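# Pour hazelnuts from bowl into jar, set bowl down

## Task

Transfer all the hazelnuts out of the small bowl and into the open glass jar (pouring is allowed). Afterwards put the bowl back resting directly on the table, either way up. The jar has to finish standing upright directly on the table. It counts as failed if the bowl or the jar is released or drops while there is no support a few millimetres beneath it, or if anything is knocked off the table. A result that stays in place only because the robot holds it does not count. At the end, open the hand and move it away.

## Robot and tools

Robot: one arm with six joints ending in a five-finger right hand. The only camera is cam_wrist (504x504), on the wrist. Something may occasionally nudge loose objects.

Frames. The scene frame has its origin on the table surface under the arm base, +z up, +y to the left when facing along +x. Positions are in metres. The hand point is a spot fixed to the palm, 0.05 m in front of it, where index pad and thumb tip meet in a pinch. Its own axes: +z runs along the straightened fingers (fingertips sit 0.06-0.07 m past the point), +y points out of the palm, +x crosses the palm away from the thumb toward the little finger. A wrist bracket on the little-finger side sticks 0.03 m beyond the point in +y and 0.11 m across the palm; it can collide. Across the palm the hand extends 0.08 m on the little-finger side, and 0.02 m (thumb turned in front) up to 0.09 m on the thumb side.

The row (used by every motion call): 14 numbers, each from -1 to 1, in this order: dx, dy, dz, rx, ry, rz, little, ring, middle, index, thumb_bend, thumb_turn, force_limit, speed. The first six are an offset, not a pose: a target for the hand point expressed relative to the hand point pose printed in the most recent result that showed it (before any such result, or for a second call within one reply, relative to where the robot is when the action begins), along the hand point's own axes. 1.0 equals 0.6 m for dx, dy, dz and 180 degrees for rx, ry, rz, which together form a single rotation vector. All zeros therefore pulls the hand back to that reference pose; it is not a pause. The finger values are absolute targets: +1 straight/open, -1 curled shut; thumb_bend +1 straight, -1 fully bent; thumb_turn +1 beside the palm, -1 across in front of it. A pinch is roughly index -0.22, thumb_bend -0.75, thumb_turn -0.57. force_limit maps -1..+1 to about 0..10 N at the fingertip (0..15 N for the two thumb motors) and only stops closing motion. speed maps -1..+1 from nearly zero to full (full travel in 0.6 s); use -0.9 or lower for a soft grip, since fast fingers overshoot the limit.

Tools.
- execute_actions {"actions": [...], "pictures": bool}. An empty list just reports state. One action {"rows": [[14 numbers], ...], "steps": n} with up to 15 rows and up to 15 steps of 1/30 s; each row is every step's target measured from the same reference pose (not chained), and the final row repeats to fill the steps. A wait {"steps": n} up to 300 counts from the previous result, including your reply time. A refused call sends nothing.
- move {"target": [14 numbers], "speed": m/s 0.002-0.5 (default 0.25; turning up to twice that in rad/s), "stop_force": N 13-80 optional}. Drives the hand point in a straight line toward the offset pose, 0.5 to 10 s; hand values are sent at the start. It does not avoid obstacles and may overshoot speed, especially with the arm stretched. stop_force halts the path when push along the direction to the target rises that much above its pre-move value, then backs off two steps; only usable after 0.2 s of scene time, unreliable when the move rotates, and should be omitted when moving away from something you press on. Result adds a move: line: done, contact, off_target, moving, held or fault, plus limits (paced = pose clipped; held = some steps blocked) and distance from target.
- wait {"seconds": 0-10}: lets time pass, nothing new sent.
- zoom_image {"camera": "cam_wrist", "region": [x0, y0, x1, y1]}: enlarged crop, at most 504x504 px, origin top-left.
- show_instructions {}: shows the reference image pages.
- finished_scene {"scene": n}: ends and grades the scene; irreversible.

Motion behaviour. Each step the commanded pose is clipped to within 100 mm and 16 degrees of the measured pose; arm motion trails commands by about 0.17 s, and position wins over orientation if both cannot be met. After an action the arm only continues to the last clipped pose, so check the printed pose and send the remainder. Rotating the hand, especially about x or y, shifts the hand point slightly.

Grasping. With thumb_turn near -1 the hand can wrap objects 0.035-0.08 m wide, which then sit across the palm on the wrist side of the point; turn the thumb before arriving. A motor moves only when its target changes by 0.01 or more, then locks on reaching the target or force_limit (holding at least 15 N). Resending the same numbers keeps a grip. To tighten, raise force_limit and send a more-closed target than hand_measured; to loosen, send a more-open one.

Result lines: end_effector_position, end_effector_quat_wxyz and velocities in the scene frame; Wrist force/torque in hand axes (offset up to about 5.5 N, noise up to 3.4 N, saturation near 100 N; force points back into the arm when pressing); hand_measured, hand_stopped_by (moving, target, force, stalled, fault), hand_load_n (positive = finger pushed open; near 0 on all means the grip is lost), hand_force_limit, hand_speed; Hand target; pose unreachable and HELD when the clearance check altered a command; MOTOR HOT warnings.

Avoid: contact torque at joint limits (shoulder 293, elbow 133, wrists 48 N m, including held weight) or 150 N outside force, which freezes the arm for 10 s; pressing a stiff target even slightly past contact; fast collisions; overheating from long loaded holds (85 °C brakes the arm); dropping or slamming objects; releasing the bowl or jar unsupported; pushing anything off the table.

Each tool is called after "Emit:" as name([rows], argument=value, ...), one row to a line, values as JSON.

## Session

Emit:
execute_actions(actions=[])

Scene clock: 0.00 s of 6000.00 s.
end_effector_position=(+0.6983, -0.3255, +0.2351) hand_measured=(+1.000, +1.000, +1.000, +1.000, +1.000, +1.000) hand_load_n=(+0.0, +0.0, +0.0, +0.0, +0.0, +0.0) hand_stopped_by=(target, target, target, target, target, target) hand_force_limit=0.00 hand_speed=-0.80 end_effector_quat_wxyz=(-0.374, -0.068, +0.910, +0.164) end_effector_velocity=(+0.001, -0.000, -0.000) end_effector_angular_velocity=(-0.002, -0.002, +0.001)
Joint positions: [-0.633 -0.528  0.983  1.926  1.811 -2.281]
Joint velocities: [ 0.001 -0.    -0.001 -0.002  0.001  0.   ]
Motor temperatures (°C, as the motors report them): [29 29 29 34 37 32]
Wrist force (N, on the end effector, along its own x y z axes, offset not removed): no reading
Wrist torque (N m, same axes, about the end effector's origin, offset not removed): no reading
Hand target: +0.698, -0.325, +0.235; -0.374, -0.068, +0.910, +0.164

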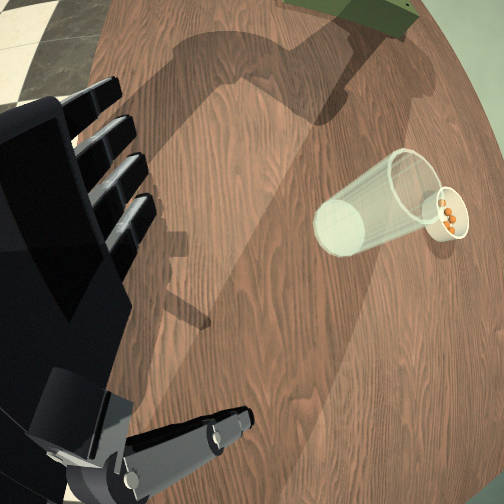

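Emit:
zoom_image(camera="cam_wrist", region=[300, 130, 490, 280])

Region (300, 130, 490, 280) of cam_wrist's 504x504 image, scaled by 2.653, with more detail than that image has; it fills the top 398 rows of this view, and the rest is white.

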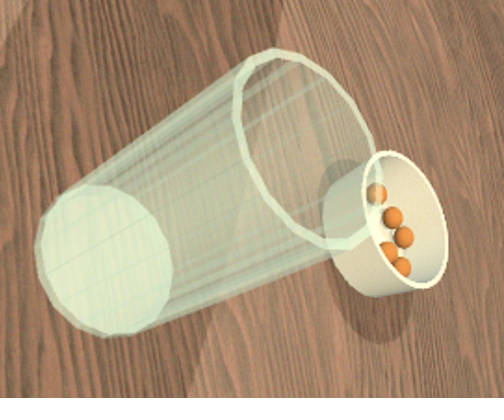

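Emit:
move(target=[0.0873,0.6047,0.1915,0.352,0.103,-0.803,1,1,1,1,1,1,0.4,0.5], speed=0.3)

Emit:
move(target=[0.0106,-0.0891,0.0833,0,0.1833,0,1,1,1,1,1,1,0.4,0.5], speed=0.25)

Scene clock: 125.20 s of 6000.00 s.
end_effector_position=(+0.5800, +0.0296, +0.3200) hand_measured=(+1.000, +1.000, +1.000, +1.000, +1.000, +1.000) hand_load_n=(+0.0, +0.0, +0.0, +0.0, +0.0, +0.0) hand_stopped_by=(target, target, target, target, target, target) hand_force_limit=0.40 hand_speed=0.50 end_effector_quat_wxyz=(-0.000, +0.992, -0.128, +0.000) end_effector_velocity=(-0.000, +0.001, +0.001) end_effector_angular_velocity=(+0.006, -0.003, +0.013)
Joint positions: [-0.12  -1.215  1.682  1.1    1.573 -4.606]
Joint velocities: [ 0.    -0.004  0.002  0.    -0.007 -0.013]
Motor temperatures (°C, as the motors report them): [29 29 29 34 37 32]
Wrist force (N, on the end effector, along its own x y z axes, offset not removed): [2.9 0.1 -3.2]
Wrist torque (N m, same axes, about the end effector's origin, offset not removed): [0.56 -0.49 0.41]
Hand target: +0.580, +0.030, +0.320; -0.000, +0.992, -0.127, +0.000
Off the commanded pose: 0.001 m, 0 deg.
After step 120, 116.00 s passed at rest.
move: done

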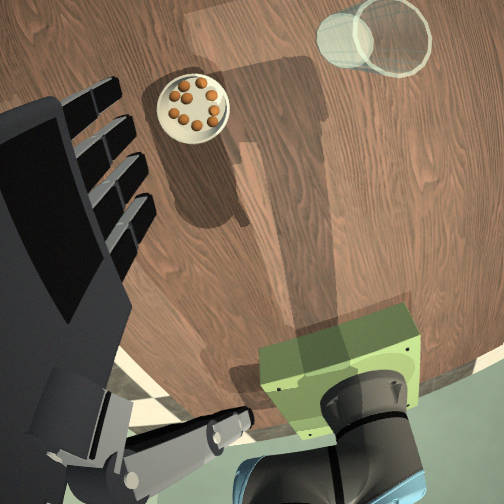

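Scene clock: 126.90 s of 6000.00 s.
end_effector_position=(+0.5997, +0.0795, +0.2702) hand_measured=(+1.000, +1.000, +1.000, +1.000, +1.000, +1.000) hand_load_n=(+0.0, +0.0, +0.0, +0.0, +0.0, +0.0) hand_stopped_by=(target, target, target, target, target, target) hand_force_limit=0.40 hand_speed=0.50 end_effector_quat_wxyz=(+0.036, +0.951, -0.123, +0.281) end_effector_velocity=(+0.001, +0.001, -0.001) end_effector_angular_velocity=(-0.004, -0.014, +0.000)
Joint positions: [ 0.021 -1.39   1.94   0.457  1.707 -4.504]
Joint velocities: [ 0.004 -0.002  0.006 -0.018  0.005  0.   ]
Motor temperatures (°C, as the motors report them): [29 29 29 34 37 32]
Wrist force (N, on the end effector, along its own x y z axes, offset not removed): [1.6 2.4 -3.4]
Wrist torque (N m, same axes, about the end effector's origin, offset not removed): [0.75 -0.42 0.40]
Hand target: +0.600, +0.080, +0.270; +0.036, +0.951, -0.123, +0.282
Off the commanded pose: 0.000 m, 0 deg.
move: done

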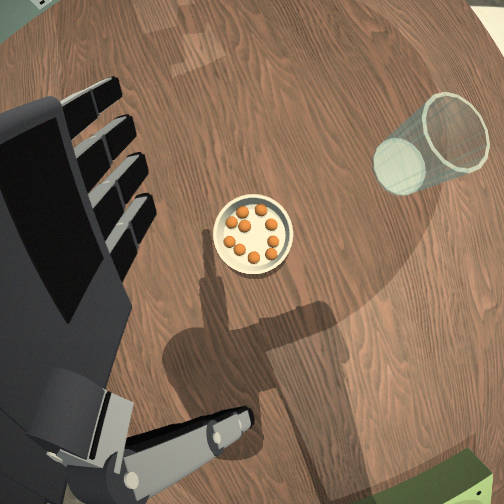

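Emit:
zoom_image(camera="cam_wrist", region=[200, 180, 310, 290])

Emit:
zoom_image(camera="cam_wrist", region=[360, 80, 504, 210])

Region (200, 180, 310, 290) of cam_wrist's 504x504 image, scaled by 4.582, with more detail than that image has.

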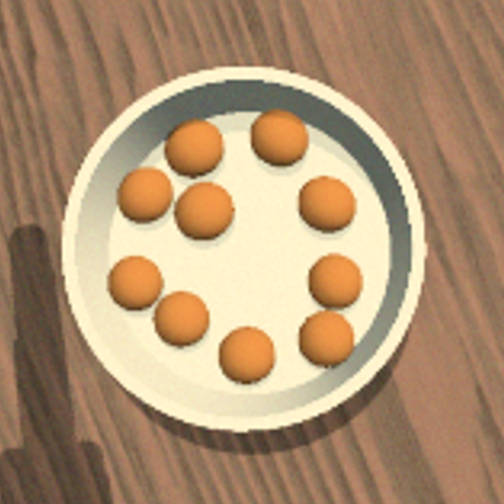

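Region (360, 80, 504, 210) of cam_wrist's 504x504 image, scaled by 3.500, with more detail than that image has; it fills the top 455 rows of this view, and the rest is white.

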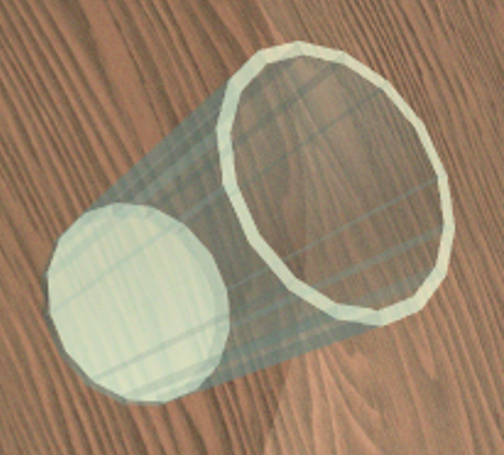

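Emit:
move(target=[-0.1795,-0.0445,0.1617,0,0.2944,0,1,1,1,1,1,-1,0.4,0.5], speed=0.25)

Emit:
move(target=[-0.150,0,0.0105,0,0,0,1,1,1,1,1,-1,0.4,0.5], speed=0.1)

Scene clock: 249.37 s of 6000.00 s.
end_effector_position=(+0.5697, +0.1150, +0.1307) hand_measured=(+1.000, +1.000, +1.000, +1.000, +1.000, -1.000) hand_load_n=(+0.0, +0.0, +0.0, +0.0, +0.0, +0.0) hand_stopped_by=(target, target, target, target, target, target) hand_force_limit=0.40 hand_speed=0.50 end_effector_quat_wxyz=(+0.087, +0.726, -0.095, +0.675) end_effector_velocity=(+0.002, +0.001, -0.001) end_effector_angular_velocity=(-0.004, -0.016, +0.003)
Joint positions: [ 0.222 -1.219  2.493 -1.198  2.019 -4.68 ]
Joint velocities: [ 0.001  0.012  0.003 -0.033 -0.002 -0.007]
Motor temperatures (°C, as the motors report them): [29 29 30 34 37 32]
Wrist force (N, on the end effector, along its own x y z axes, offset not removed): [2.3 1.7 -4.9]
Wrist torque (N m, same axes, about the end effector's origin, offset not removed): [0.72 -0.34 0.43]
Hand target: +0.570, +0.115, +0.130; +0.088, +0.726, -0.095, +0.676
Off the commanded pose: 0.001 m, 0 deg.
After step 90, 117.00 s passed at rest.
move: done

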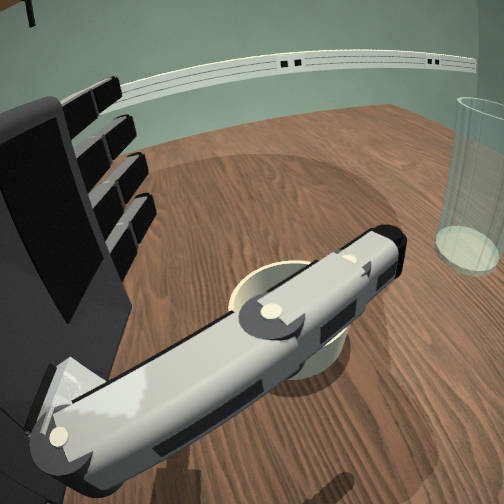

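Scene clock: 250.80 s of 6000.00 s.
end_effector_position=(+0.5695, +0.1152, +0.0409) hand_measured=(+1.000, +1.000, +1.000, +1.000, +1.000, -1.000) hand_load_n=(+0.0, +0.0, +0.0, +0.0, +0.0, +0.0) hand_stopped_by=(target, target, target, target, target, target) hand_force_limit=0.40 hand_speed=0.50 end_effector_quat_wxyz=(+0.087, +0.726, -0.095, +0.675) end_effector_velocity=(+0.002, +0.001, -0.002) end_effector_angular_velocity=(-0.001, -0.003, +0.001)
Joint positions: [ 0.222 -0.981  2.486 -1.429  2.019 -4.68 ]
Joint velocities: [ 0.     0.006 -0.004 -0.006 -0.001 -0.001]
Motor temperatures (°C, as the motors report them): [29 29 30 34 37 32]
Wrist force (N, on the end effector, along its own x y z axes, offset not removed): [0.8 1.2 -5.7]
Wrist torque (N m, same axes, about the end effector's origin, offset not removed): [0.59 -0.09 0.27]
Hand target: +0.570, +0.115, +0.041; +0.087, +0.726, -0.095, +0.675
Off the commanded pose: 0.000 m, 0 deg.
move: done

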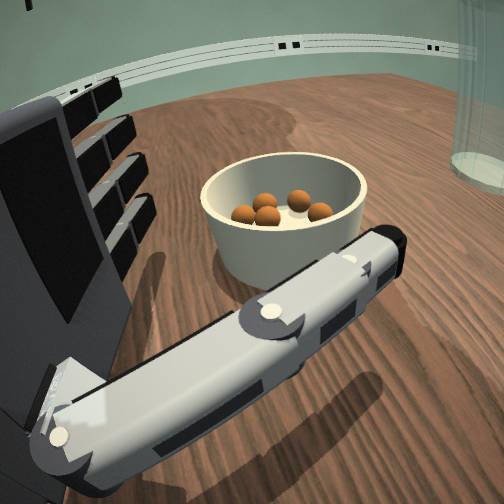

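Emit:
move(target=[-0.0165,0.0235,0.058,0,0,0,1,1,1,1,1,-1,0.4,-0.4], speed=0.05)

Scene clock: 300.00 s of 6000.00 s.
end_effector_position=(+0.5985, +0.0932, +0.0286) hand_measured=(+1.000, +1.000, +1.000, +1.000, +1.000, -1.000) hand_load_n=(+0.0, +0.0, +0.0, +0.0, +0.0, +0.0) hand_stopped_by=(target, target, target, target, target, target) hand_force_limit=0.40 hand_speed=-0.40 end_effector_quat_wxyz=(+0.087, +0.726, -0.095, +0.675) end_effector_velocity=(+0.003, -0.001, -0.001) end_effector_angular_velocity=(+0.001, -0.001, +0.001)
Joint positions: [ 0.152 -0.947  2.459 -1.438  1.95  -4.685]
Joint velocities: [-0.004  0.003 -0.003 -0.001 -0.005  0.   ]
Motor temperatures (°C, as the motors report them): [29 29 30 34 37 32]
Wrist force (N, on the end effector, along its own x y z axes, offset not removed): [1.7 2.6 -2.1]
Wrist torque (N m, same axes, about the end effector's origin, offset not removed): [0.72 -0.30 0.32]
Hand target: +0.599, +0.093, +0.028; +0.087, +0.726, -0.095, +0.675
Off the commanded pose: 0.000 m, 0 deg.
After step 90, 45.03 s passed at rest.
move: done

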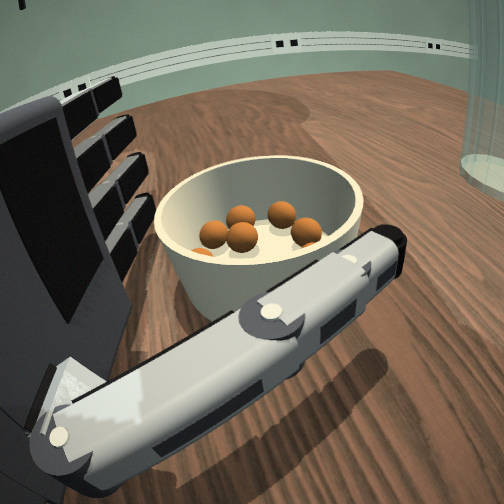

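Emit:
move(target=[0.0035,0,0.0117,0,0,0,1,1,1,1,1,-1,0.4,-0.4], speed=0.03)

Emit:
execute_actions([
  {"rows": [[0,0,0,0,0,0,1,1,-1,-1,-1,-1,0.4,-0.4]], "steps": 15},
], pictures=false)

Emit:
wait(seconds=1.5)

Scene clock: 325.60 s of 6000.00 s.
end_effector_position=(+0.6052, +0.0914, +0.0301) hand_measured=(+1.000, +1.000, +1.000, +1.000, +1.000, -1.000) hand_load_n=(+0.0, +0.0, +0.0, +0.0, +0.0, +0.0) hand_stopped_by=(target, target, target, target, target, target) hand_force_limit=0.40 hand_speed=-0.40 end_effector_quat_wxyz=(+0.087, +0.726, -0.095, +0.675) end_effector_velocity=(+0.001, +0.000, +0.000) end_effector_angular_velocity=(-0.000, +0.002, +0.002)
Joint positions: [ 0.145 -0.95   2.451 -1.427  1.943 -4.686]
Joint velocities: [-0.001 -0.001 -0.002  0.005 -0.003 -0.   ]
Motor temperatures (°C, as the motors report them): [29 29 30 34 37 32]
Wrist force (N, on the end effector, along its own x y z axes, offset not removed): [0.7 0.4 -5.4]
Wrist torque (N m, same axes, about the end effector's origin, offset not removed): [0.57 -0.04 0.20]
Hand target: +0.605, +0.091, +0.030; +0.087, +0.726, -0.095, +0.675
Off the commanded pose: 0.000 m, 0 deg.
After step 90, 21.87 s passed at rest.
move: done

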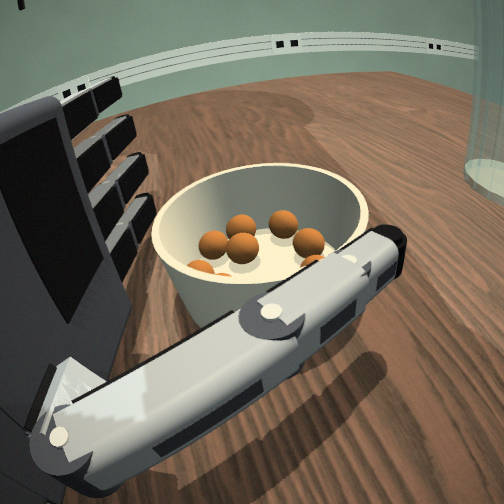

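Scene clock: 326.10 s of 6000.00 s.
end_effector_position=(+0.6053, +0.0914, +0.0301) hand_measured=(+1.000, +1.000, +0.604, +0.604, +0.750, -1.000) hand_load_n=(+0.0, +0.0, +0.0, +0.0, +1.0, +0.0) hand_stopped_by=(target, target, moving, moving, moving, target) hand_force_limit=0.40 hand_speed=-0.40 end_effector_quat_wxyz=(+0.087, +0.726, -0.095, +0.675) end_effector_velocity=(+0.000, -0.000, +0.000) end_effector_angular_velocity=(+0.000, -0.002, -0.001)
Joint positions: [ 0.145 -0.95   2.45  -1.427  1.943 -4.686]
Joint velocities: [-0.    -0.     0.    -0.002  0.001  0.   ]
Motor temperatures (°C, as the motors report them): [29 29 30 34 37 32]
Wrist force (N, on the end effector, along its own x y z axes, offset not removed): [0.3 2.5 -4.1]
Wrist torque (N m, same axes, about the end effector's origin, offset not removed): [0.67 -0.12 0.27]
Hand target: +0.605, +0.091, +0.030; +0.087, +0.726, -0.095, +0.675
Off the commanded pose: 0.000 m, 0 deg.
Steps of this call (steps 1 to 15: all 15 steps of this action). Readings (end_effector_position | what the end effector reports):
1: (+0.6053, +0.0914, +0.0301) | hand_measured=(+1.000, +1.000, +1.000, +1.000, +1.000, -1.000) hand_load_n=(+0.0, +0.0, +0.0, +0.0, +0.0, +0.0) hand_stopped_by=(target, target, moving, moving, moving, target) hand_force_limit=0.40 hand_speed=-0.40
2: (+0.6053, +0.0914, +0.0301) | hand_measured=(+1.000, +1.000, +1.000, +1.000, +1.000, -1.000) hand_load_n=(+0.0, +0.0, +0.0, +0.0, +0.0, +0.0) hand_stopped_by=(target, target, moving, moving, moving, target) hand_force_limit=0.40 hand_speed=-0.40
4: (+0.6053, +0.0914, +0.0301) | hand_measured=(+1.000, +1.000, +0.970, +0.970, +0.980, -1.000) hand_load_n=(+0.0, +0.0, +0.0, +0.0, +0.0, +0.0) hand_stopped_by=(target, target, moving, moving, moving, target) hand_force_limit=0.40 hand_speed=-0.40
8: (+0.6053, +0.0914, +0.0301) | hand_measured=(+1.000, +1.000, +0.836, +0.836, +0.896, -1.000) hand_load_n=(+0.0, +0.0, +0.0, +0.0, +0.0, +0.0) hand_stopped_by=(target, target, moving, moving, moving, target) hand_force_limit=0.40 hand_speed=-0.40
15: the state above

Scene clock: 327.60 s of 6000.00 s.
end_effector_position=(+0.6052, +0.0914, +0.0301) hand_measured=(+1.000, +1.000, -0.896, +0.506, +0.664, -1.000) hand_load_n=(+0.0, +0.0, +0.0, +9.5, +11.5, +0.0) hand_stopped_by=(target, target, moving, force, force, target) hand_force_limit=0.40 hand_speed=-0.40 end_effector_quat_wxyz=(+0.087, +0.726, -0.095, +0.675) end_effector_velocity=(-0.000, +0.001, +0.000) end_effector_angular_velocity=(+0.000, -0.000, +0.002)
Joint positions: [ 0.145 -0.95   2.451 -1.427  1.943 -4.686]
Joint velocities: [ 0.001 -0.     0.001 -0.001 -0.001 -0.   ]
Motor temperatures (°C, as the motors report them): [29 29 30 34 37 32]
Wrist force (N, on the end effector, along its own x y z axes, offset not removed): [1.8 -1.1 -1.4]
Wrist torque (N m, same axes, about the end effector's origin, offset not removed): [0.02 -0.40 0.24]
Hand target: +0.605, +0.091, +0.030; +0.087, +0.726, -0.095, +0.675
Off the commanded pose: 0.000 m, 0 deg.
Steps of this call (steps 1 to 45: nothing new was sent). Readings (end_effector_position | what the end effector reports):
1: (+0.6053, +0.0914, +0.0301) | hand_measured=(+1.000, +1.000, +0.570, +0.570, +0.728, -1.000) hand_load_n=(+0.0, +0.0, +0.0, +0.0, +0.5, +0.0) hand_stopped_by=(target, target, moving, moving, moving, target) hand_force_limit=0.40 hand_speed=-0.40
2: (+0.6053, +0.0914, +0.0301) | hand_measured=(+1.000, +1.000, +0.536, +0.536, +0.708, -1.000) hand_load_n=(+0.0, +0.0, +0.0, +0.0, +0.5, +0.0) hand_stopped_by=(target, target, moving, moving, moving, target) hand_force_limit=0.40 hand_speed=-0.40
4: (+0.6053, +0.0914, +0.0301) | hand_measured=(+1.000, +1.000, +0.470, +0.506, +0.676, -1.000) hand_load_n=(+0.0, +0.0, +0.0, +8.5, +10.5, +0.0) hand_stopped_by=(target, target, moving, force, moving, target) hand_force_limit=0.40 hand_speed=-0.40
8: (+0.6053, +0.0914, +0.0301) | hand_measured=(+1.000, +1.000, +0.336, +0.506, +0.664, -1.000) hand_load_n=(+0.0, +0.0, +0.0, +9.5, +11.5, +0.0) hand_stopped_by=(target, target, moving, force, force, target) hand_force_limit=0.40 hand_speed=-0.40
45: the state above

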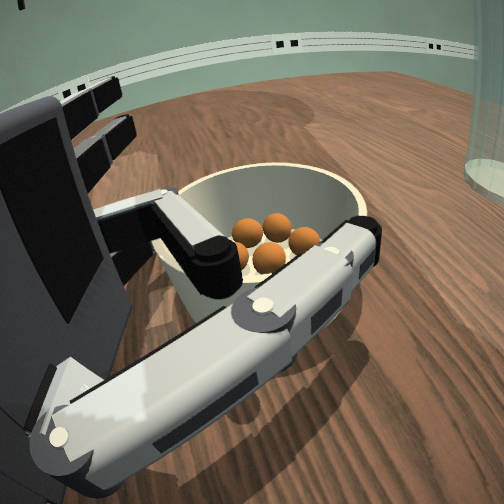

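Emit:
execute_actions([
  {"rows": [[0,0,0,0,0,0,1,1,1,-1,-1,-1,0.4,-0.5]], "steps": 15},
])

Scene clock: 397.13 s of 6000.00 s.
end_effector_position=(+0.6052, +0.0914, +0.0301) hand_measured=(+1.000, +1.000, -0.670, +0.506, +0.664, -1.000) hand_load_n=(+0.0, +0.0, +0.0, +9.5, +11.5, +0.0) hand_stopped_by=(target, target, moving, force, force, target) hand_force_limit=0.40 hand_speed=-0.50 end_effector_quat_wxyz=(+0.087, +0.726, -0.095, +0.675) end_effector_velocity=(-0.001, +0.001, -0.000) end_effector_angular_velocity=(+0.001, +0.000, +0.001)
Joint positions: [ 0.145 -0.95   2.451 -1.427  1.943 -4.686]
Joint velocities: [ 0.001 -0.     0.001 -0.    -0.     0.001]
Motor temperatures (°C, as the motors report them): [29 29 30 34 37 32]
Wrist force (N, on the end effector, along its own x y z axes, offset not removed): [0.8 2.8 -3.5]
Wrist torque (N m, same axes, about the end effector's origin, offset not removed): [0.87 -0.14 0.32]
Hand target: +0.605, +0.091, +0.030; +0.087, +0.726, -0.095, +0.675
Off the commanded pose: 0.000 m, 0 deg.
Steps of this call (steps 1 to 140: nothing new was sent; then 64.37 s passed at rest; steps 141 to 155: all 15 steps of this action). Readings (end_effector_position | what the end effector reports):
141: (+0.6052, +0.0914, +0.0301) | hand_measured=(+1.000, +1.000, -1.000, +0.506, +0.664, -1.000) hand_load_n=(+0.0, +0.0, +0.0, +9.5, +11.5, +0.0) hand_stopped_by=(target, target, moving, force, force, target) hand_force_limit=0.40 hand_speed=-0.50
142: (+0.6052, +0.0914, +0.0301) | hand_measured=(+1.000, +1.000, -1.000, +0.506, +0.664, -1.000) hand_load_n=(+0.0, +0.0, +0.0, +9.5, +11.5, +0.0) hand_stopped_by=(target, target, moving, force, force, target) hand_force_limit=0.40 hand_speed=-0.50
144: (+0.6052, +0.0914, +0.0301) | hand_measured=(+1.000, +1.000, -0.974, +0.506, +0.664, -1.000) hand_load_n=(+0.0, +0.0, +0.0, +9.5, +11.5, +0.0) hand_stopped_by=(target, target, moving, force, force, target) hand_force_limit=0.40 hand_speed=-0.50
148: (+0.6052, +0.0914, +0.0301) | hand_measured=(+1.000, +1.000, -0.864, +0.506, +0.664, -1.000) hand_load_n=(+0.0, +0.0, +0.0, +9.5, +11.5, +0.0) hand_stopped_by=(target, target, moving, force, force, target) hand_force_limit=0.40 hand_speed=-0.50
155: the state above

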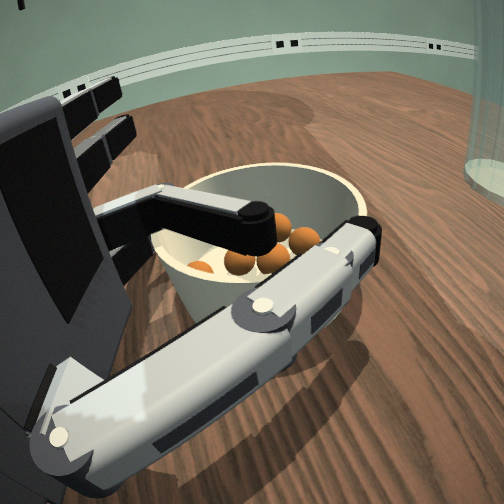

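Emit:
execute_actions([
  {"rows": [[0,0,0,0,0,0,1,1,1,0.85,0.95,-1,0.4,0.0]], "steps": 15},
], pictures=false)

Emit:
move(target=[-0.010,0,0,0,-0.0222,0,1,1,1,0.85,0.95,-1,0.4,0.0], speed=0.02)

Scene clock: 445.20 s of 6000.00 s.
end_effector_position=(+0.6052, +0.0914, +0.0301) hand_measured=(+1.000, +1.000, +1.000, +0.850, +0.950, -1.000) hand_load_n=(+0.0, +0.0, +0.0, +0.0, +0.0, +0.0) hand_stopped_by=(target, target, target, target, target, target) hand_force_limit=0.40 hand_speed=0.00 end_effector_quat_wxyz=(+0.087, +0.726, -0.095, +0.675) end_effector_velocity=(+0.000, +0.000, +0.000) end_effector_angular_velocity=(+0.001, -0.001, +0.000)
Joint positions: [ 0.145 -0.95   2.451 -1.427  1.943 -4.686]
Joint velocities: [ 0.001 -0.    -0.001 -0.     0.001  0.001]
Motor temperatures (°C, as the motors report them): [29 29 30 34 37 32]
Wrist force (N, on the end effector, along its own x y z axes, offset not removed): [3.6 1.0 -4.3]
Wrist torque (N m, same axes, about the end effector's origin, offset not removed): [0.54 -0.44 0.39]
Hand target: +0.605, +0.091, +0.030; +0.087, +0.726, -0.095, +0.675
Off the commanded pose: 0.000 m, 0 deg.
Steps of this call (steps 1 to 130: nothing new was sent; then 43.23 s passed at rest; steps 131 to 145: all 15 steps of this action). Readings (end_effector_position | what the end effector reports):
131: (+0.6052, +0.0914, +0.0301) | hand_measured=(+1.000, +1.000, +1.000, +0.506, +0.664, -1.000) hand_load_n=(+0.0, +0.0, +0.0, +9.5, +11.5, +0.0) hand_stopped_by=(target, target, target, moving, moving, target) hand_force_limit=0.40 hand_speed=0.00
132: (+0.6052, +0.0914, +0.0301) | hand_measured=(+1.000, +1.000, +1.000, +0.506, +0.664, -1.000) hand_load_n=(+0.0, +0.0, +0.0, +9.5, +11.5, +0.0) hand_stopped_by=(target, target, target, moving, moving, target) hand_force_limit=0.40 hand_speed=0.00
134: (+0.6052, +0.0914, +0.0301) | hand_measured=(+1.000, +1.000, +1.000, +0.556, +0.690, -1.000) hand_load_n=(+0.0, +0.0, +0.0, +0.0, +0.0, +0.0) hand_stopped_by=(target, target, target, moving, moving, target) hand_force_limit=0.40 hand_speed=0.00
138: (+0.6052, +0.0914, +0.0301) | hand_measured=(+1.000, +1.000, +1.000, +0.778, +0.830, -1.000) hand_load_n=(+0.0, +0.0, +0.0, +0.0, +0.0, +0.0) hand_stopped_by=(target, target, target, moving, moving, target) hand_force_limit=0.40 hand_speed=0.00
145: the state above

Scene clock: 447.40 s of 6000.00 s.
end_effector_position=(+0.6048, +0.0915, +0.0242) hand_measured=(+1.000, +1.000, +1.000, +0.850, +0.950, -1.000) hand_load_n=(+0.0, +0.0, +0.0, +0.0, +0.0, +0.0) hand_stopped_by=(target, target, target, target, target, target) hand_force_limit=0.40 hand_speed=0.00 end_effector_quat_wxyz=(+0.084, +0.749, -0.098, +0.650) end_effector_velocity=(-0.000, -0.000, -0.001) end_effector_angular_velocity=(+0.002, +0.010, -0.000)
Joint positions: [ 0.142 -0.975  2.433 -1.311  1.937 -4.66 ]
Joint velocities: [-0.001 -0.003 -0.003  0.017 -0.001  0.003]
Motor temperatures (°C, as the motors report them): [29 29 30 34 37 32]
Wrist force (N, on the end effector, along its own x y z axes, offset not removed): [1.1 2.1 -3.2]
Wrist torque (N m, same axes, about the end effector's origin, offset not removed): [0.64 -0.21 0.36]
Hand target: +0.605, +0.092, +0.024; +0.084, +0.749, -0.098, +0.649
Off the commanded pose: 0.000 m, 0 deg.
move: done

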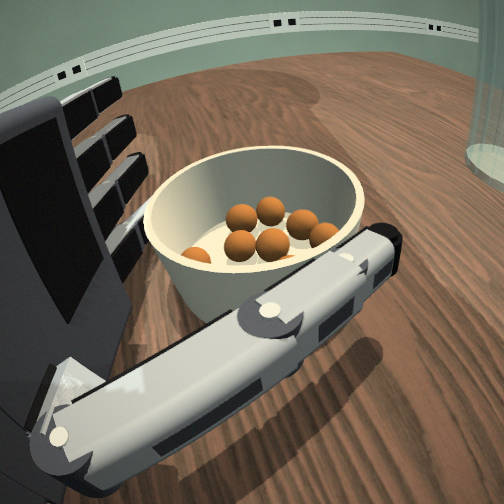

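Emit:
execute_actions([
  {"rows": [[0,0,0,0,0,0,1,1,0.0,-1,-1,-1,0.4,-0.4]], "steps": 15},
], pictures=false)

Emit:
wait(seconds=1.0)

Scene clock: 456.03 s of 6000.00 s.
end_effector_position=(+0.6048, +0.0915, +0.0242) hand_measured=(+1.000, +1.000, +0.604, +0.490, +0.712, -1.000) hand_load_n=(+0.0, +0.0, +0.0, +9.0, +11.0, -1.0) hand_stopped_by=(target, target, moving, force, force, target) hand_force_limit=0.40 hand_speed=-0.40 end_effector_quat_wxyz=(+0.084, +0.749, -0.098, +0.650) end_effector_velocity=(+0.001, -0.000, +0.000) end_effector_angular_velocity=(-0.001, -0.000, -0.001)
Joint positions: [ 0.142 -0.975  2.433 -1.311  1.937 -4.66 ]
Joint velocities: [ 0.     0.    -0.001  0.001  0.001 -0.001]
Motor temperatures (°C, as the motors report them): [29 29 30 34 37 32]
Wrist force (N, on the end effector, along its own x y z axes, offset not removed): [-1.3 0.9 -3.6]
Wrist torque (N m, same axes, about the end effector's origin, offset not removed): [0.48 0.09 0.17]
Hand target: +0.605, +0.092, +0.024; +0.084, +0.749, -0.098, +0.650
Off the commanded pose: 0.000 m, 0 deg.
Steps of this call (steps 1 to 120: nothing new was sent; then 4.13 s passed at rest; steps 121 to 135: all 15 steps of this action). Readings (end_effector_position | what the end effector reports):
121: (+0.6048, +0.0915, +0.0241) | hand_measured=(+1.000, +1.000, +1.000, +0.850, +0.950, -1.000) hand_load_n=(+0.0, +0.0, +0.0, +0.0, +0.0, +0.0) hand_stopped_by=(target, target, moving, moving, moving, target) hand_force_limit=0.40 hand_speed=-0.40
122: (+0.6048, +0.0915, +0.0241) | hand_measured=(+1.000, +1.000, +1.000, +0.850, +0.950, -1.000) hand_load_n=(+0.0, +0.0, +0.0, +0.0, +0.0, +0.0) hand_stopped_by=(target, target, moving, moving, moving, target) hand_force_limit=0.40 hand_speed=-0.40
124: (+0.6049, +0.0916, +0.0242) | hand_measured=(+1.000, +1.000, +0.970, +0.820, +0.930, -1.000) hand_load_n=(+0.0, +0.0, +0.0, +0.0, +0.0, +0.0) hand_stopped_by=(target, target, moving, moving, moving, target) hand_force_limit=0.40 hand_speed=-0.40
128: (+0.6050, +0.0916, +0.0243) | hand_measured=(+1.000, +1.000, +0.836, +0.686, +0.846, -1.000) hand_load_n=(+0.0, +0.0, +0.0, +0.0, +0.0, +0.0) hand_stopped_by=(target, target, moving, moving, moving, target) hand_force_limit=0.40 hand_speed=-0.40
135: the state above

Scene clock: 457.03 s of 6000.00 s.
end_effector_position=(+0.6048, +0.0915, +0.0242) hand_measured=(+1.000, +1.000, +0.474, +0.488, +0.720, -1.000) hand_load_n=(+0.0, +0.0, +10.0, +1.5, +15.0, +1.5) hand_stopped_by=(target, target, force, force, force, target) hand_force_limit=0.40 hand_speed=-0.40 end_effector_quat_wxyz=(+0.084, +0.749, -0.098, +0.650) end_effector_velocity=(+0.000, -0.000, +0.000) end_effector_angular_velocity=(-0.000, -0.001, -0.002)
Joint positions: [ 0.142 -0.975  2.433 -1.311  1.937 -4.66 ]
Joint velocities: [-0.    -0.    -0.    -0.     0.002  0.   ]
Motor temperatures (°C, as the motors report them): [29 29 30 34 37 32]
Wrist force (N, on the end effector, along its own x y z axes, offset not removed): [-1.6 2.7 -4.9]
Wrist torque (N m, same axes, about the end effector's origin, offset not removed): [0.92 0.12 0.24]
Hand target: +0.605, +0.092, +0.024; +0.084, +0.749, -0.098, +0.650
Off the commanded pose: 0.000 m, 0 deg.
Steps of this call (steps 1 to 30: nothing new was sent). Readings (end_effector_position | what the end effector reports):
1: (+0.6048, +0.0915, +0.0242) | hand_measured=(+1.000, +1.000, +0.570, +0.490, +0.716, -1.000) hand_load_n=(+0.0, +0.0, +0.0, +9.0, +10.0, -0.5) hand_stopped_by=(target, target, moving, force, force, target) hand_force_limit=0.40 hand_speed=-0.40
2: (+0.6048, +0.0915, +0.0242) | hand_measured=(+1.000, +1.000, +0.536, +0.490, +0.718, -1.000) hand_load_n=(+0.0, +0.0, +0.0, +9.0, +10.0, -0.5) hand_stopped_by=(target, target, moving, force, force, target) hand_force_limit=0.40 hand_speed=-0.40
4: (+0.6048, +0.0915, +0.0242) | hand_measured=(+1.000, +1.000, +0.474, +0.488, +0.720, -1.000) hand_load_n=(+0.0, +0.0, +11.0, +1.0, +15.5, +1.5) hand_stopped_by=(target, target, force, force, force, target) hand_force_limit=0.40 hand_speed=-0.40
8: (+0.6048, +0.0915, +0.0242) | hand_measured=(+1.000, +1.000, +0.474, +0.488, +0.720, -1.000) hand_load_n=(+0.0, +0.0, +10.0, +1.5, +15.0, +1.5) hand_stopped_by=(target, target, force, force, force, target) hand_force_limit=0.40 hand_speed=-0.40
30: the state above

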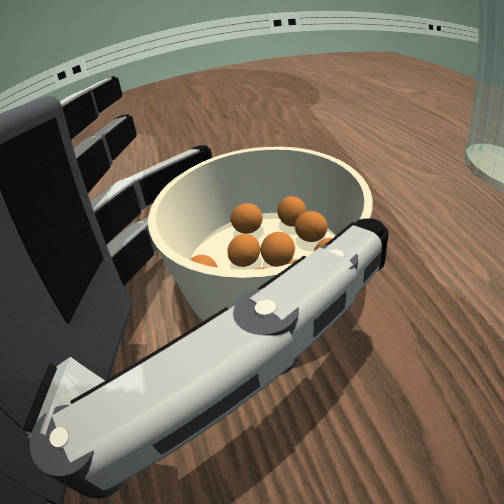

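Emit:
execute_actions([
  {"rows": [[0,0,0,0,0,0,1,1,0.0,-0.95,-1,-1,0.5,-0.6]], "steps": 15},
])

Scene clock: 464.23 s of 6000.00 s.
end_effector_position=(+0.6048, +0.0915, +0.0241) hand_measured=(+1.000, +1.000, +0.474, +0.472, +0.722, -1.000) hand_load_n=(+0.0, +0.0, +6.5, +7.5, +17.0, +1.0) hand_stopped_by=(target, target, force, force, force, target) hand_force_limit=0.50 hand_speed=-0.60 end_effector_quat_wxyz=(+0.084, +0.749, -0.098, +0.650) end_effector_velocity=(-0.000, +0.000, -0.000) end_effector_angular_velocity=(+0.000, +0.000, +0.001)
Joint positions: [ 0.142 -0.975  2.433 -1.311  1.937 -4.66 ]
Joint velocities: [ 0.    -0.     0.     0.    -0.001  0.   ]
Motor temperatures (°C, as the motors report them): [29 29 30 34 37 32]
Wrist force (N, on the end effector, along its own x y z axes, offset not removed): [-1.1 0.8 -1.9]
Wrist torque (N m, same axes, about the end effector's origin, offset not removed): [0.46 -0.23 0.18]
Hand target: +0.605, +0.092, +0.024; +0.084, +0.749, -0.098, +0.650
Off the commanded pose: 0.000 m, 0 deg.
Steps of this call (steps 1 to 180: nothing new was sent; then 0.70 s passed at rest; steps 181 to 195: all 15 steps of this action). Readings (end_effector_position | what the end effector reports):
181: (+0.6048, +0.0915, +0.0242) | hand_measured=(+1.000, +1.000, +0.474, +0.488, +0.720, -1.000) hand_load_n=(+0.0, +0.0, +10.0, +1.5, +15.0, +1.5) hand_stopped_by=(target, target, force, moving, force, target) hand_force_limit=0.50 hand_speed=-0.60
182: (+0.6048, +0.0915, +0.0242) | hand_measured=(+1.000, +1.000, +0.474, +0.488, +0.720, -1.000) hand_load_n=(+0.0, +0.0, +10.0, +1.5, +15.0, +1.5) hand_stopped_by=(target, target, force, moving, force, target) hand_force_limit=0.50 hand_speed=-0.60
184: (+0.6048, +0.0915, +0.0241) | hand_measured=(+1.000, +1.000, +0.474, +0.470, +0.722, -1.000) hand_load_n=(+0.0, +0.0, +6.5, +8.0, +17.5, +1.0) hand_stopped_by=(target, target, force, force, force, target) hand_force_limit=0.50 hand_speed=-0.60
188: (+0.6048, +0.0915, +0.0241) | hand_measured=(+1.000, +1.000, +0.474, +0.472, +0.722, -1.000) hand_load_n=(+0.0, +0.0, +6.5, +7.5, +17.0, +1.0) hand_stopped_by=(target, target, force, force, force, target) hand_force_limit=0.50 hand_speed=-0.60
195: the state above

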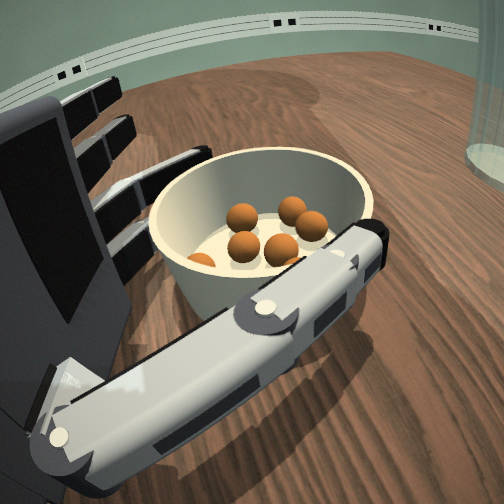

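Emit:
move(target=[0.0495,0,-0.007,0,0,0,1,1,0.0,-0.95,-1,-1,0.5,-0.6], speed=0.03)

Scene clock: 472.17 s of 6000.00 s.
end_effector_position=(+0.6048, +0.0915, +0.0538) hand_measured=(+1.000, +1.000, +0.474, +0.472, +0.722, -1.000) hand_load_n=(+0.0, +0.0, +6.5, +7.5, +17.0, +1.0) hand_stopped_by=(target, target, force, force, force, target) hand_force_limit=0.50 hand_speed=-0.60 end_effector_quat_wxyz=(+0.084, +0.749, -0.098, +0.650) end_effector_velocity=(+0.001, -0.000, +0.003) end_effector_angular_velocity=(-0.002, -0.001, -0.000)
Joint positions: [ 0.142 -1.049  2.44  -1.243  1.937 -4.66 ]
Joint velocities: [-0.001 -0.006 -0.     0.004  0.    -0.002]
Motor temperatures (°C, as the motors report them): [29 29 30 34 37 32]
Wrist force (N, on the end effector, along its own x y z axes, offset not removed): [-0.5 3.2 -2.5]
Wrist torque (N m, same axes, about the end effector's origin, offset not removed): [0.80 -0.30 0.33]
Hand target: +0.605, +0.091, +0.054; +0.084, +0.749, -0.098, +0.650
Off the commanded pose: 0.000 m, 0 deg.
After step 120, 2.57 s passed at rest.
move: done

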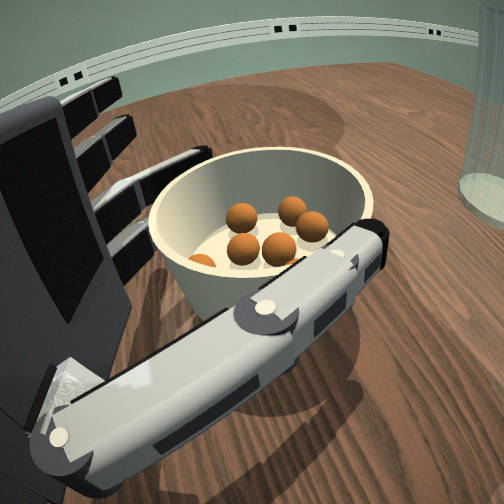

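Emit:
move(target=[0.3517,0.21,0.1507,-0.0825,0,0.0116,1,1,0.0,-0.95,-1,-1,0.5,-0.6], speed=0.12)

Scene clock: 573.77 s of 6000.00 s.
end_effector_position=(+0.6879, -0.0607, +0.2492) hand_measured=(+1.000, +1.000, +0.474, +0.472, +0.722, -1.000) hand_load_n=(+0.0, +0.0, +6.5, +7.5, +17.0, +1.0) hand_stopped_by=(target, target, force, force, force, target) hand_force_limit=0.50 hand_speed=-0.60 end_effector_quat_wxyz=(+0.168, +0.730, -0.195, +0.633) end_effector_velocity=(+0.000, -0.002, +0.001) end_effector_angular_velocity=(+0.001, +0.001, -0.002)
Joint positions: [-0.078 -1.369  2.235 -0.716  1.978 -4.653]
Joint velocities: [-0.002 -0.001 -0.002  0.005 -0.     0.001]
Motor temperatures (°C, as the motors report them): [29 29 29 34 37 32]
Wrist force (N, on the end effector, along its own x y z axes, offset not removed): [-4.4 0.0 -4.6]
Wrist torque (N m, same axes, about the end effector's origin, offset not removed): [0.48 0.36 -0.06]
Hand target: +0.688, -0.061, +0.249; +0.168, +0.730, -0.195, +0.633
Off the commanded pose: 0.001 m, 0 deg.
After step 90, 95.90 s passed at rest.
move: done

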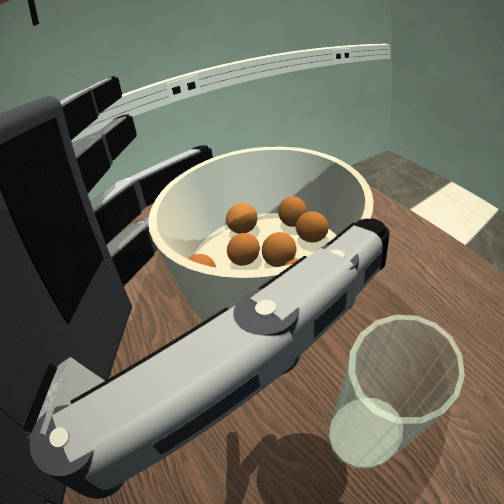

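Emit:
zoom_image(camera="cam_wrist", region=[310, 300, 490, 480])

Region (310, 300, 490, 480) of cam_wrist's 504x504 image, scaled by 2.800, with more detail than that image has.

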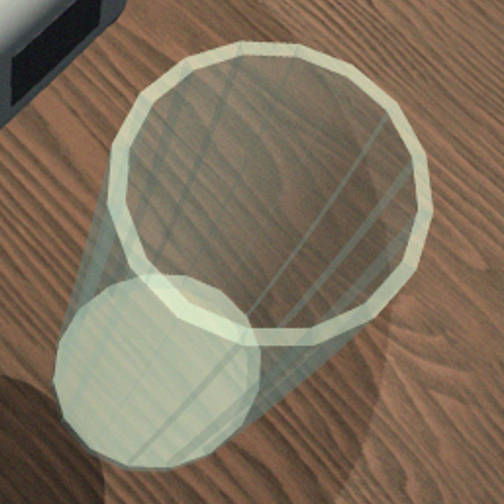

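Emit:
move(target=[-0.0348,0.025,-0.0322,0.0386,0,0.275,1,1,0.0,-0.95,-1,-1,0.5,-0.6], speed=0.07)

Scene clock: 652.83 s of 6000.00 s.
end_effector_position=(+0.6614, -0.0626, +0.2311) hand_measured=(+1.000, +1.000, +0.474, +0.472, +0.722, -1.000) hand_load_n=(+0.0, +0.0, +6.5, +7.0, +17.5, +0.5) hand_stopped_by=(target, target, force, force, force, target) hand_force_limit=0.50 hand_speed=-0.60 end_effector_quat_wxyz=(-0.155, +0.591, -0.444, +0.656) end_effector_velocity=(-0.001, +0.001, -0.001) end_effector_angular_velocity=(+0.012, -0.006, +0.001)
Joint positions: [-0.254 -1.501  2.383 -0.794  1.699 -3.825]
Joint velocities: [-0.003 -0.001  0.004 -0.003 -0.005  0.013]
Motor temperatures (°C, as the motors report them): [29 29 30 34 37 32]
Wrist force (N, on the end effector, along its own x y z axes, offset not removed): [-3.9 1.7 -0.8]
Wrist torque (N m, same axes, about the end effector's origin, offset not removed): [0.15 0.31 0.05]
Hand target: +0.661, -0.063, +0.231; -0.155, +0.590, -0.445, +0.656
Off the commanded pose: 0.000 m, 0 deg.
After step 90, 69.50 s passed at rest.
move: done

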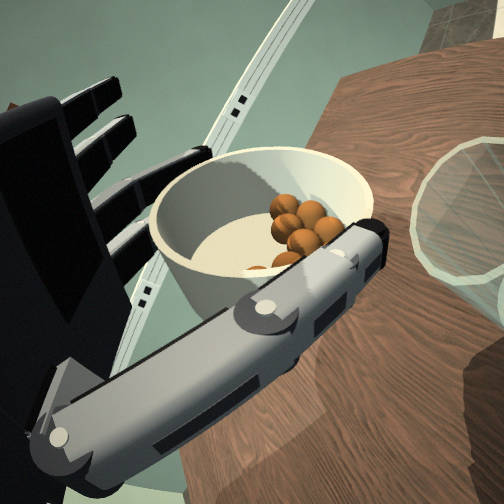

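Emit:
zoom_image(camera="cam_wrist", region=[324, 120, 504, 320])

Region (324, 120, 504, 320) of cam_wrist's 504x504 image, scaled by 2.520, with more detail than that image has; it fills the left 454 columns of this view, and the rest is white.

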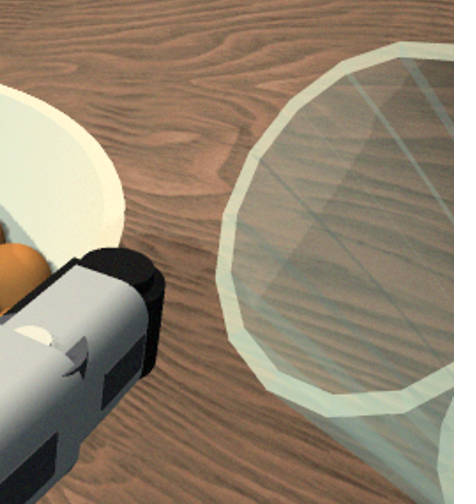

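Emit:
move(target=[0.0162,0.0245,-0.0023,0.0154,0,0.11,1,1,0.0,-0.95,-1,-1,0.5,-0.6], speed=0.04)

Scene clock: 699.97 s of 6000.00 s.
end_effector_position=(+0.6530, -0.0772, +0.2262) hand_measured=(+1.000, +1.000, +0.474, +0.472, +0.722, -1.000) hand_load_n=(+0.0, +0.0, +6.5, +7.0, +17.5, +0.0) hand_stopped_by=(target, target, force, force, force, target) hand_force_limit=0.50 hand_speed=-0.60 end_effector_quat_wxyz=(-0.279, +0.502, -0.523, +0.630) end_effector_velocity=(+0.000, -0.000, +0.000) end_effector_angular_velocity=(+0.013, -0.007, +0.001)
Joint positions: [-0.374 -1.525  2.45  -0.879  1.555 -3.492]
Joint velocities: [-0.005 -0.     0.002 -0.004 -0.007  0.014]
Motor temperatures (°C, as the motors report them): [29 29 30 34 37 32]
Wrist force (N, on the end effector, along its own x y z axes, offset not removed): [1.2 -0.1 -5.7]
Wrist torque (N m, same axes, about the end effector's origin, offset not removed): [0.22 -0.30 0.22]
Hand target: +0.653, -0.077, +0.226; -0.279, +0.501, -0.523, +0.630
Off the commanded pose: 0.000 m, 0 deg.
After step 90, 39.53 s passed at rest.
move: done

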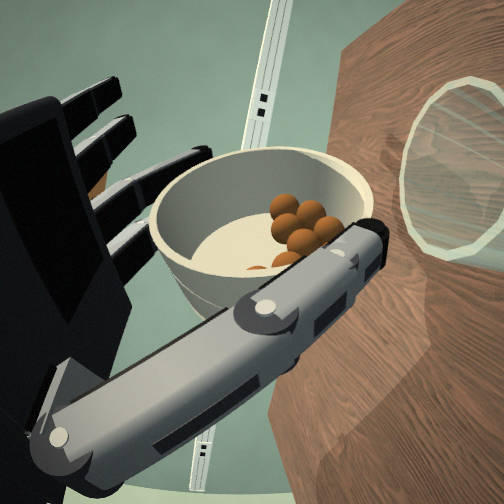

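Emit:
zoom_image(camera="cam_wrist", region=[324, 60, 504, 280])

Region (324, 60, 504, 280) of cam_wrist's 504x504 image, scaled by 2.291, with more detail than that image has; it fills the left 412 columns of this view, and the rest is white.

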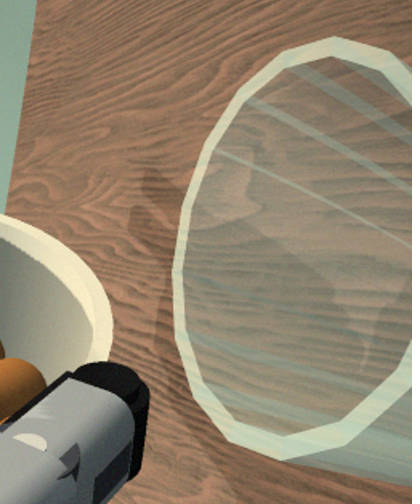

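Emit:
move(target=[0.0198,0.0085,-0.028,0.0062,0,0.044,1,1,0.0,-0.95,-1,-1,0.5,-0.6], speed=0.025)

Scene clock: 750.40 s of 6000.00 s.
end_effector_position=(+0.6328, -0.0827, +0.2263) hand_measured=(+1.000, +1.000, +0.474, +0.472, +0.722, -1.000) hand_load_n=(+0.0, +0.0, +6.5, +6.5, +17.5, +0.0) hand_stopped_by=(target, target, force, force, force, target) hand_force_limit=0.50 hand_speed=-0.60 end_effector_quat_wxyz=(-0.326, +0.462, -0.550, +0.614) end_effector_velocity=(-0.003, -0.000, -0.001) end_effector_angular_velocity=(+0.011, -0.005, -0.001)
Joint positions: [-0.443 -1.56   2.506 -0.918  1.481 -3.356]
Joint velocities: [-0.006 -0.003  0.006 -0.003 -0.005  0.012]
Motor temperatures (°C, as the motors report them): [29 29 30 34 37 32]
Wrist force (N, on the end effector, along its own x y z axes, offset not removed): [0.9 3.2 -3.0]
Wrist torque (N m, same axes, about the end effector's origin, offset not removed): [0.58 -0.25 0.31]
Hand target: +0.633, -0.083, +0.226; -0.326, +0.462, -0.550, +0.614
Off the commanded pose: 0.000 m, 0 deg.
After step 90, 44.43 s passed at rest.
move: done

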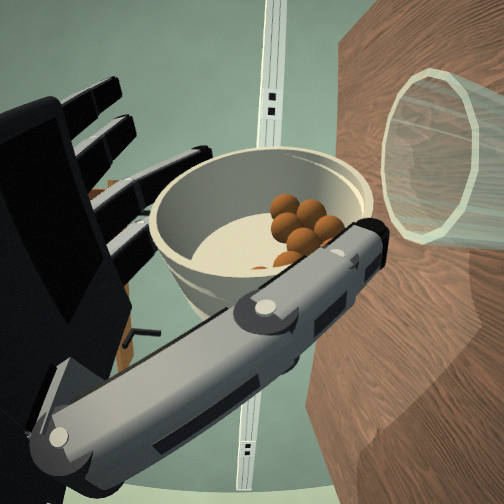

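Emit:
move(target=[0.0097,0.002,-0.0014,0.0062,0,0.044,1,1,0.0,-0.95,-1,-1,0.5,-0.6], speed=0.015)

Scene clock: 774.23 s of 6000.00 s.
end_effector_position=(+0.6299, -0.0878, +0.2264) hand_measured=(+1.000, +1.000, +0.474, +0.472, +0.722, -1.000) hand_load_n=(+0.0, +0.0, +6.5, +6.5, +17.5, -0.5) hand_stopped_by=(target, target, force, force, force, target) hand_force_limit=0.50 hand_speed=-0.60 end_effector_quat_wxyz=(+0.372, -0.420, +0.575, -0.596) end_effector_velocity=(+0.000, +0.000, +0.001) end_effector_angular_velocity=(+0.007, -0.005, +0.002)
Joint positions: [-0.489 -1.559  2.529 -0.962  1.432 -3.217]
Joint velocities: [-0.003 -0.     0.    -0.002 -0.005  0.008]
Motor temperatures (°C, as the motors report them): [29 29 30 34 37 32]
Wrist force (N, on the end effector, along its own x y z axes, offset not removed): [1.1 3.0 -5.5]
Wrist torque (N m, same axes, about the end effector's origin, offset not removed): [0.81 -0.21 0.23]
Hand target: +0.630, -0.088, +0.226; +0.372, -0.420, +0.575, -0.596
Off the commanded pose: 0.000 m, 0 deg.
After step 90, 16.00 s passed at rest.
move: done

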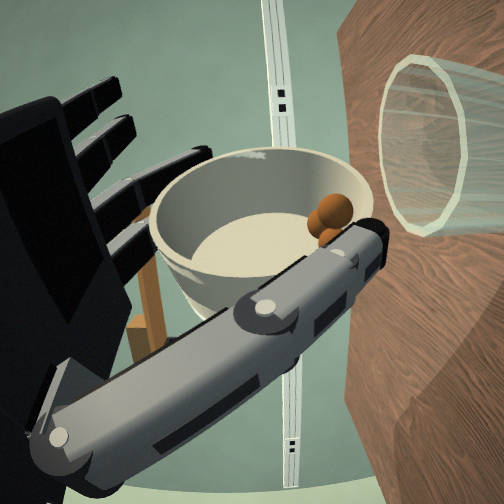

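Emit:
move(target=[0.0115,0.0008,-0.0016,0.0062,0,0.044,1,1,0.0,-0.95,-1,-1,0.5,-0.6], speed=0.015)

Scene clock: 792.97 s of 6000.00 s.
end_effector_position=(+0.6265, -0.0938, +0.2265) hand_measured=(+1.000, +1.000, +0.474, +0.472, +0.722, -1.000) hand_load_n=(+0.0, +0.0, +6.5, +6.5, +17.5, -0.5) hand_stopped_by=(target, target, force, force, force, target) hand_force_limit=0.50 hand_speed=-0.60 end_effector_quat_wxyz=(+0.416, -0.376, +0.596, -0.574) end_effector_velocity=(-0.000, +0.000, -0.000) end_effector_angular_velocity=(+0.007, -0.003, +0.001)
Joint positions: [-0.536 -1.553  2.552 -1.011  1.385 -3.077]
Joint velocities: [-0.002  0.     0.001 -0.002 -0.003  0.008]
Motor temperatures (°C, as the motors report them): [29 29 30 34 37 32]
Wrist force (N, on the end effector, along its own x y z axes, offset not removed): [2.7 0.9 -3.6]
Wrist torque (N m, same axes, about the end effector's origin, offset not removed): [0.19 -0.53 0.20]
Hand target: +0.626, -0.094, +0.226; +0.416, -0.376, +0.596, -0.574
Off the commanded pose: 0.000 m, 0 deg.
After step 320, 3.23 s passed at rest.
move: done

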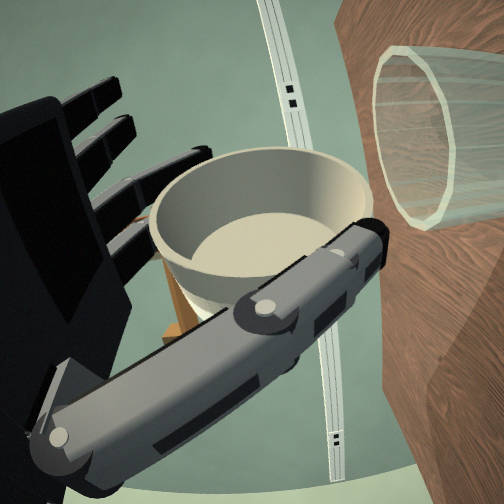

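Emit:
move(target=[0.0236,-0.0067,-0.0033,0.0124,0,0.088,1,1,0.0,-0.95,-1,-1,0.5,-0.6], speed=0.04)

Scene clock: 802.50 s of 6000.00 s.
end_effector_position=(+0.6194, -0.1063, +0.2296) hand_measured=(+1.000, +1.000, +0.474, +0.472, +0.722, -1.000) hand_load_n=(+0.0, +0.0, +6.5, +6.5, +17.5, -0.5) hand_stopped_by=(target, target, force, force, force, target) hand_force_limit=0.50 hand_speed=-0.60 end_effector_quat_wxyz=(+0.498, -0.283, +0.631, -0.523) end_effector_velocity=(-0.001, -0.000, -0.000) end_effector_angular_velocity=(+0.012, -0.006, -0.000)
Joint positions: [-0.621 -1.53   2.593 -1.113  1.308 -2.79 ]
Joint velocities: [-0.004  0.002  0.003 -0.006 -0.003  0.013]
Motor temperatures (°C, as the motors report them): [29 29 30 34 37 32]
Wrist force (N, on the end effector, along its own x y z axes, offset not removed): [1.4 1.5 -3.0]
Wrist torque (N m, same axes, about the end effector's origin, offset not removed): [0.33 -0.17 0.24]
Hand target: +0.619, -0.106, +0.230; +0.498, -0.282, +0.631, -0.523
Off the commanded pose: 0.000 m, 0 deg.
After step 110, 2.13 s passed at rest.
move: done

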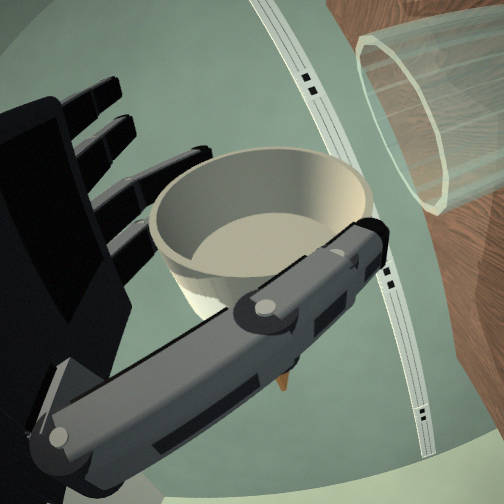

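Emit:
move(target=[-0.110,-0.0128,0.0155,-0.0849,0,-0.605,1,1,0.0,-0.95,-1,-1,0.5,-0.6], speed=0.22)

Scene clock: 818.73 s of 6000.00 s.
end_effector_position=(+0.6490, -0.0545, +0.2592) hand_measured=(+1.000, +1.000, +0.474, +0.472, +0.722, -1.000) hand_load_n=(+0.0, +0.0, +6.5, +7.5, +17.0, +1.0) hand_stopped_by=(target, target, force, force, force, target) hand_force_limit=0.50 hand_speed=-0.60 end_effector_quat_wxyz=(+0.171, +0.731, -0.193, +0.632) end_effector_velocity=(-0.000, +0.000, -0.000) end_effector_angular_velocity=(-0.014, +0.008, +0.000)
Joint positions: [-0.072 -1.437  2.296 -0.709  1.984 -4.658]
Joint velocities: [ 0.003  0.003 -0.001 -0.003  0.005 -0.016]
Motor temperatures (°C, as the motors report them): [29 29 30 34 37 32]
Wrist force (N, on the end effector, along its own x y z axes, offset not removed): [-1.9 -0.5 -4.3]
Wrist torque (N m, same axes, about the end effector's origin, offset not removed): [0.44 0.02 0.14]
Hand target: +0.649, -0.054, +0.259; +0.171, +0.731, -0.192, +0.632
Off the commanded pose: 0.001 m, 0 deg.
After step 90, 8.37 s passed at rest.
move: done

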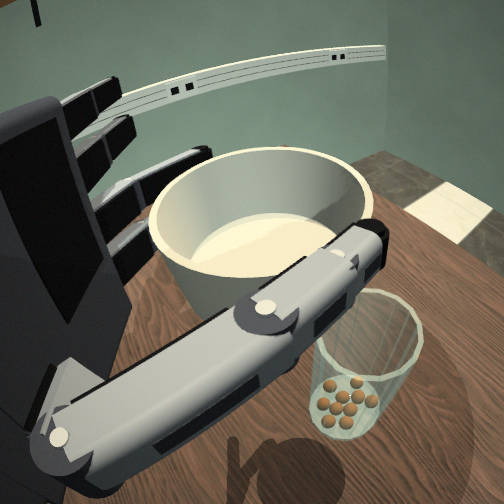

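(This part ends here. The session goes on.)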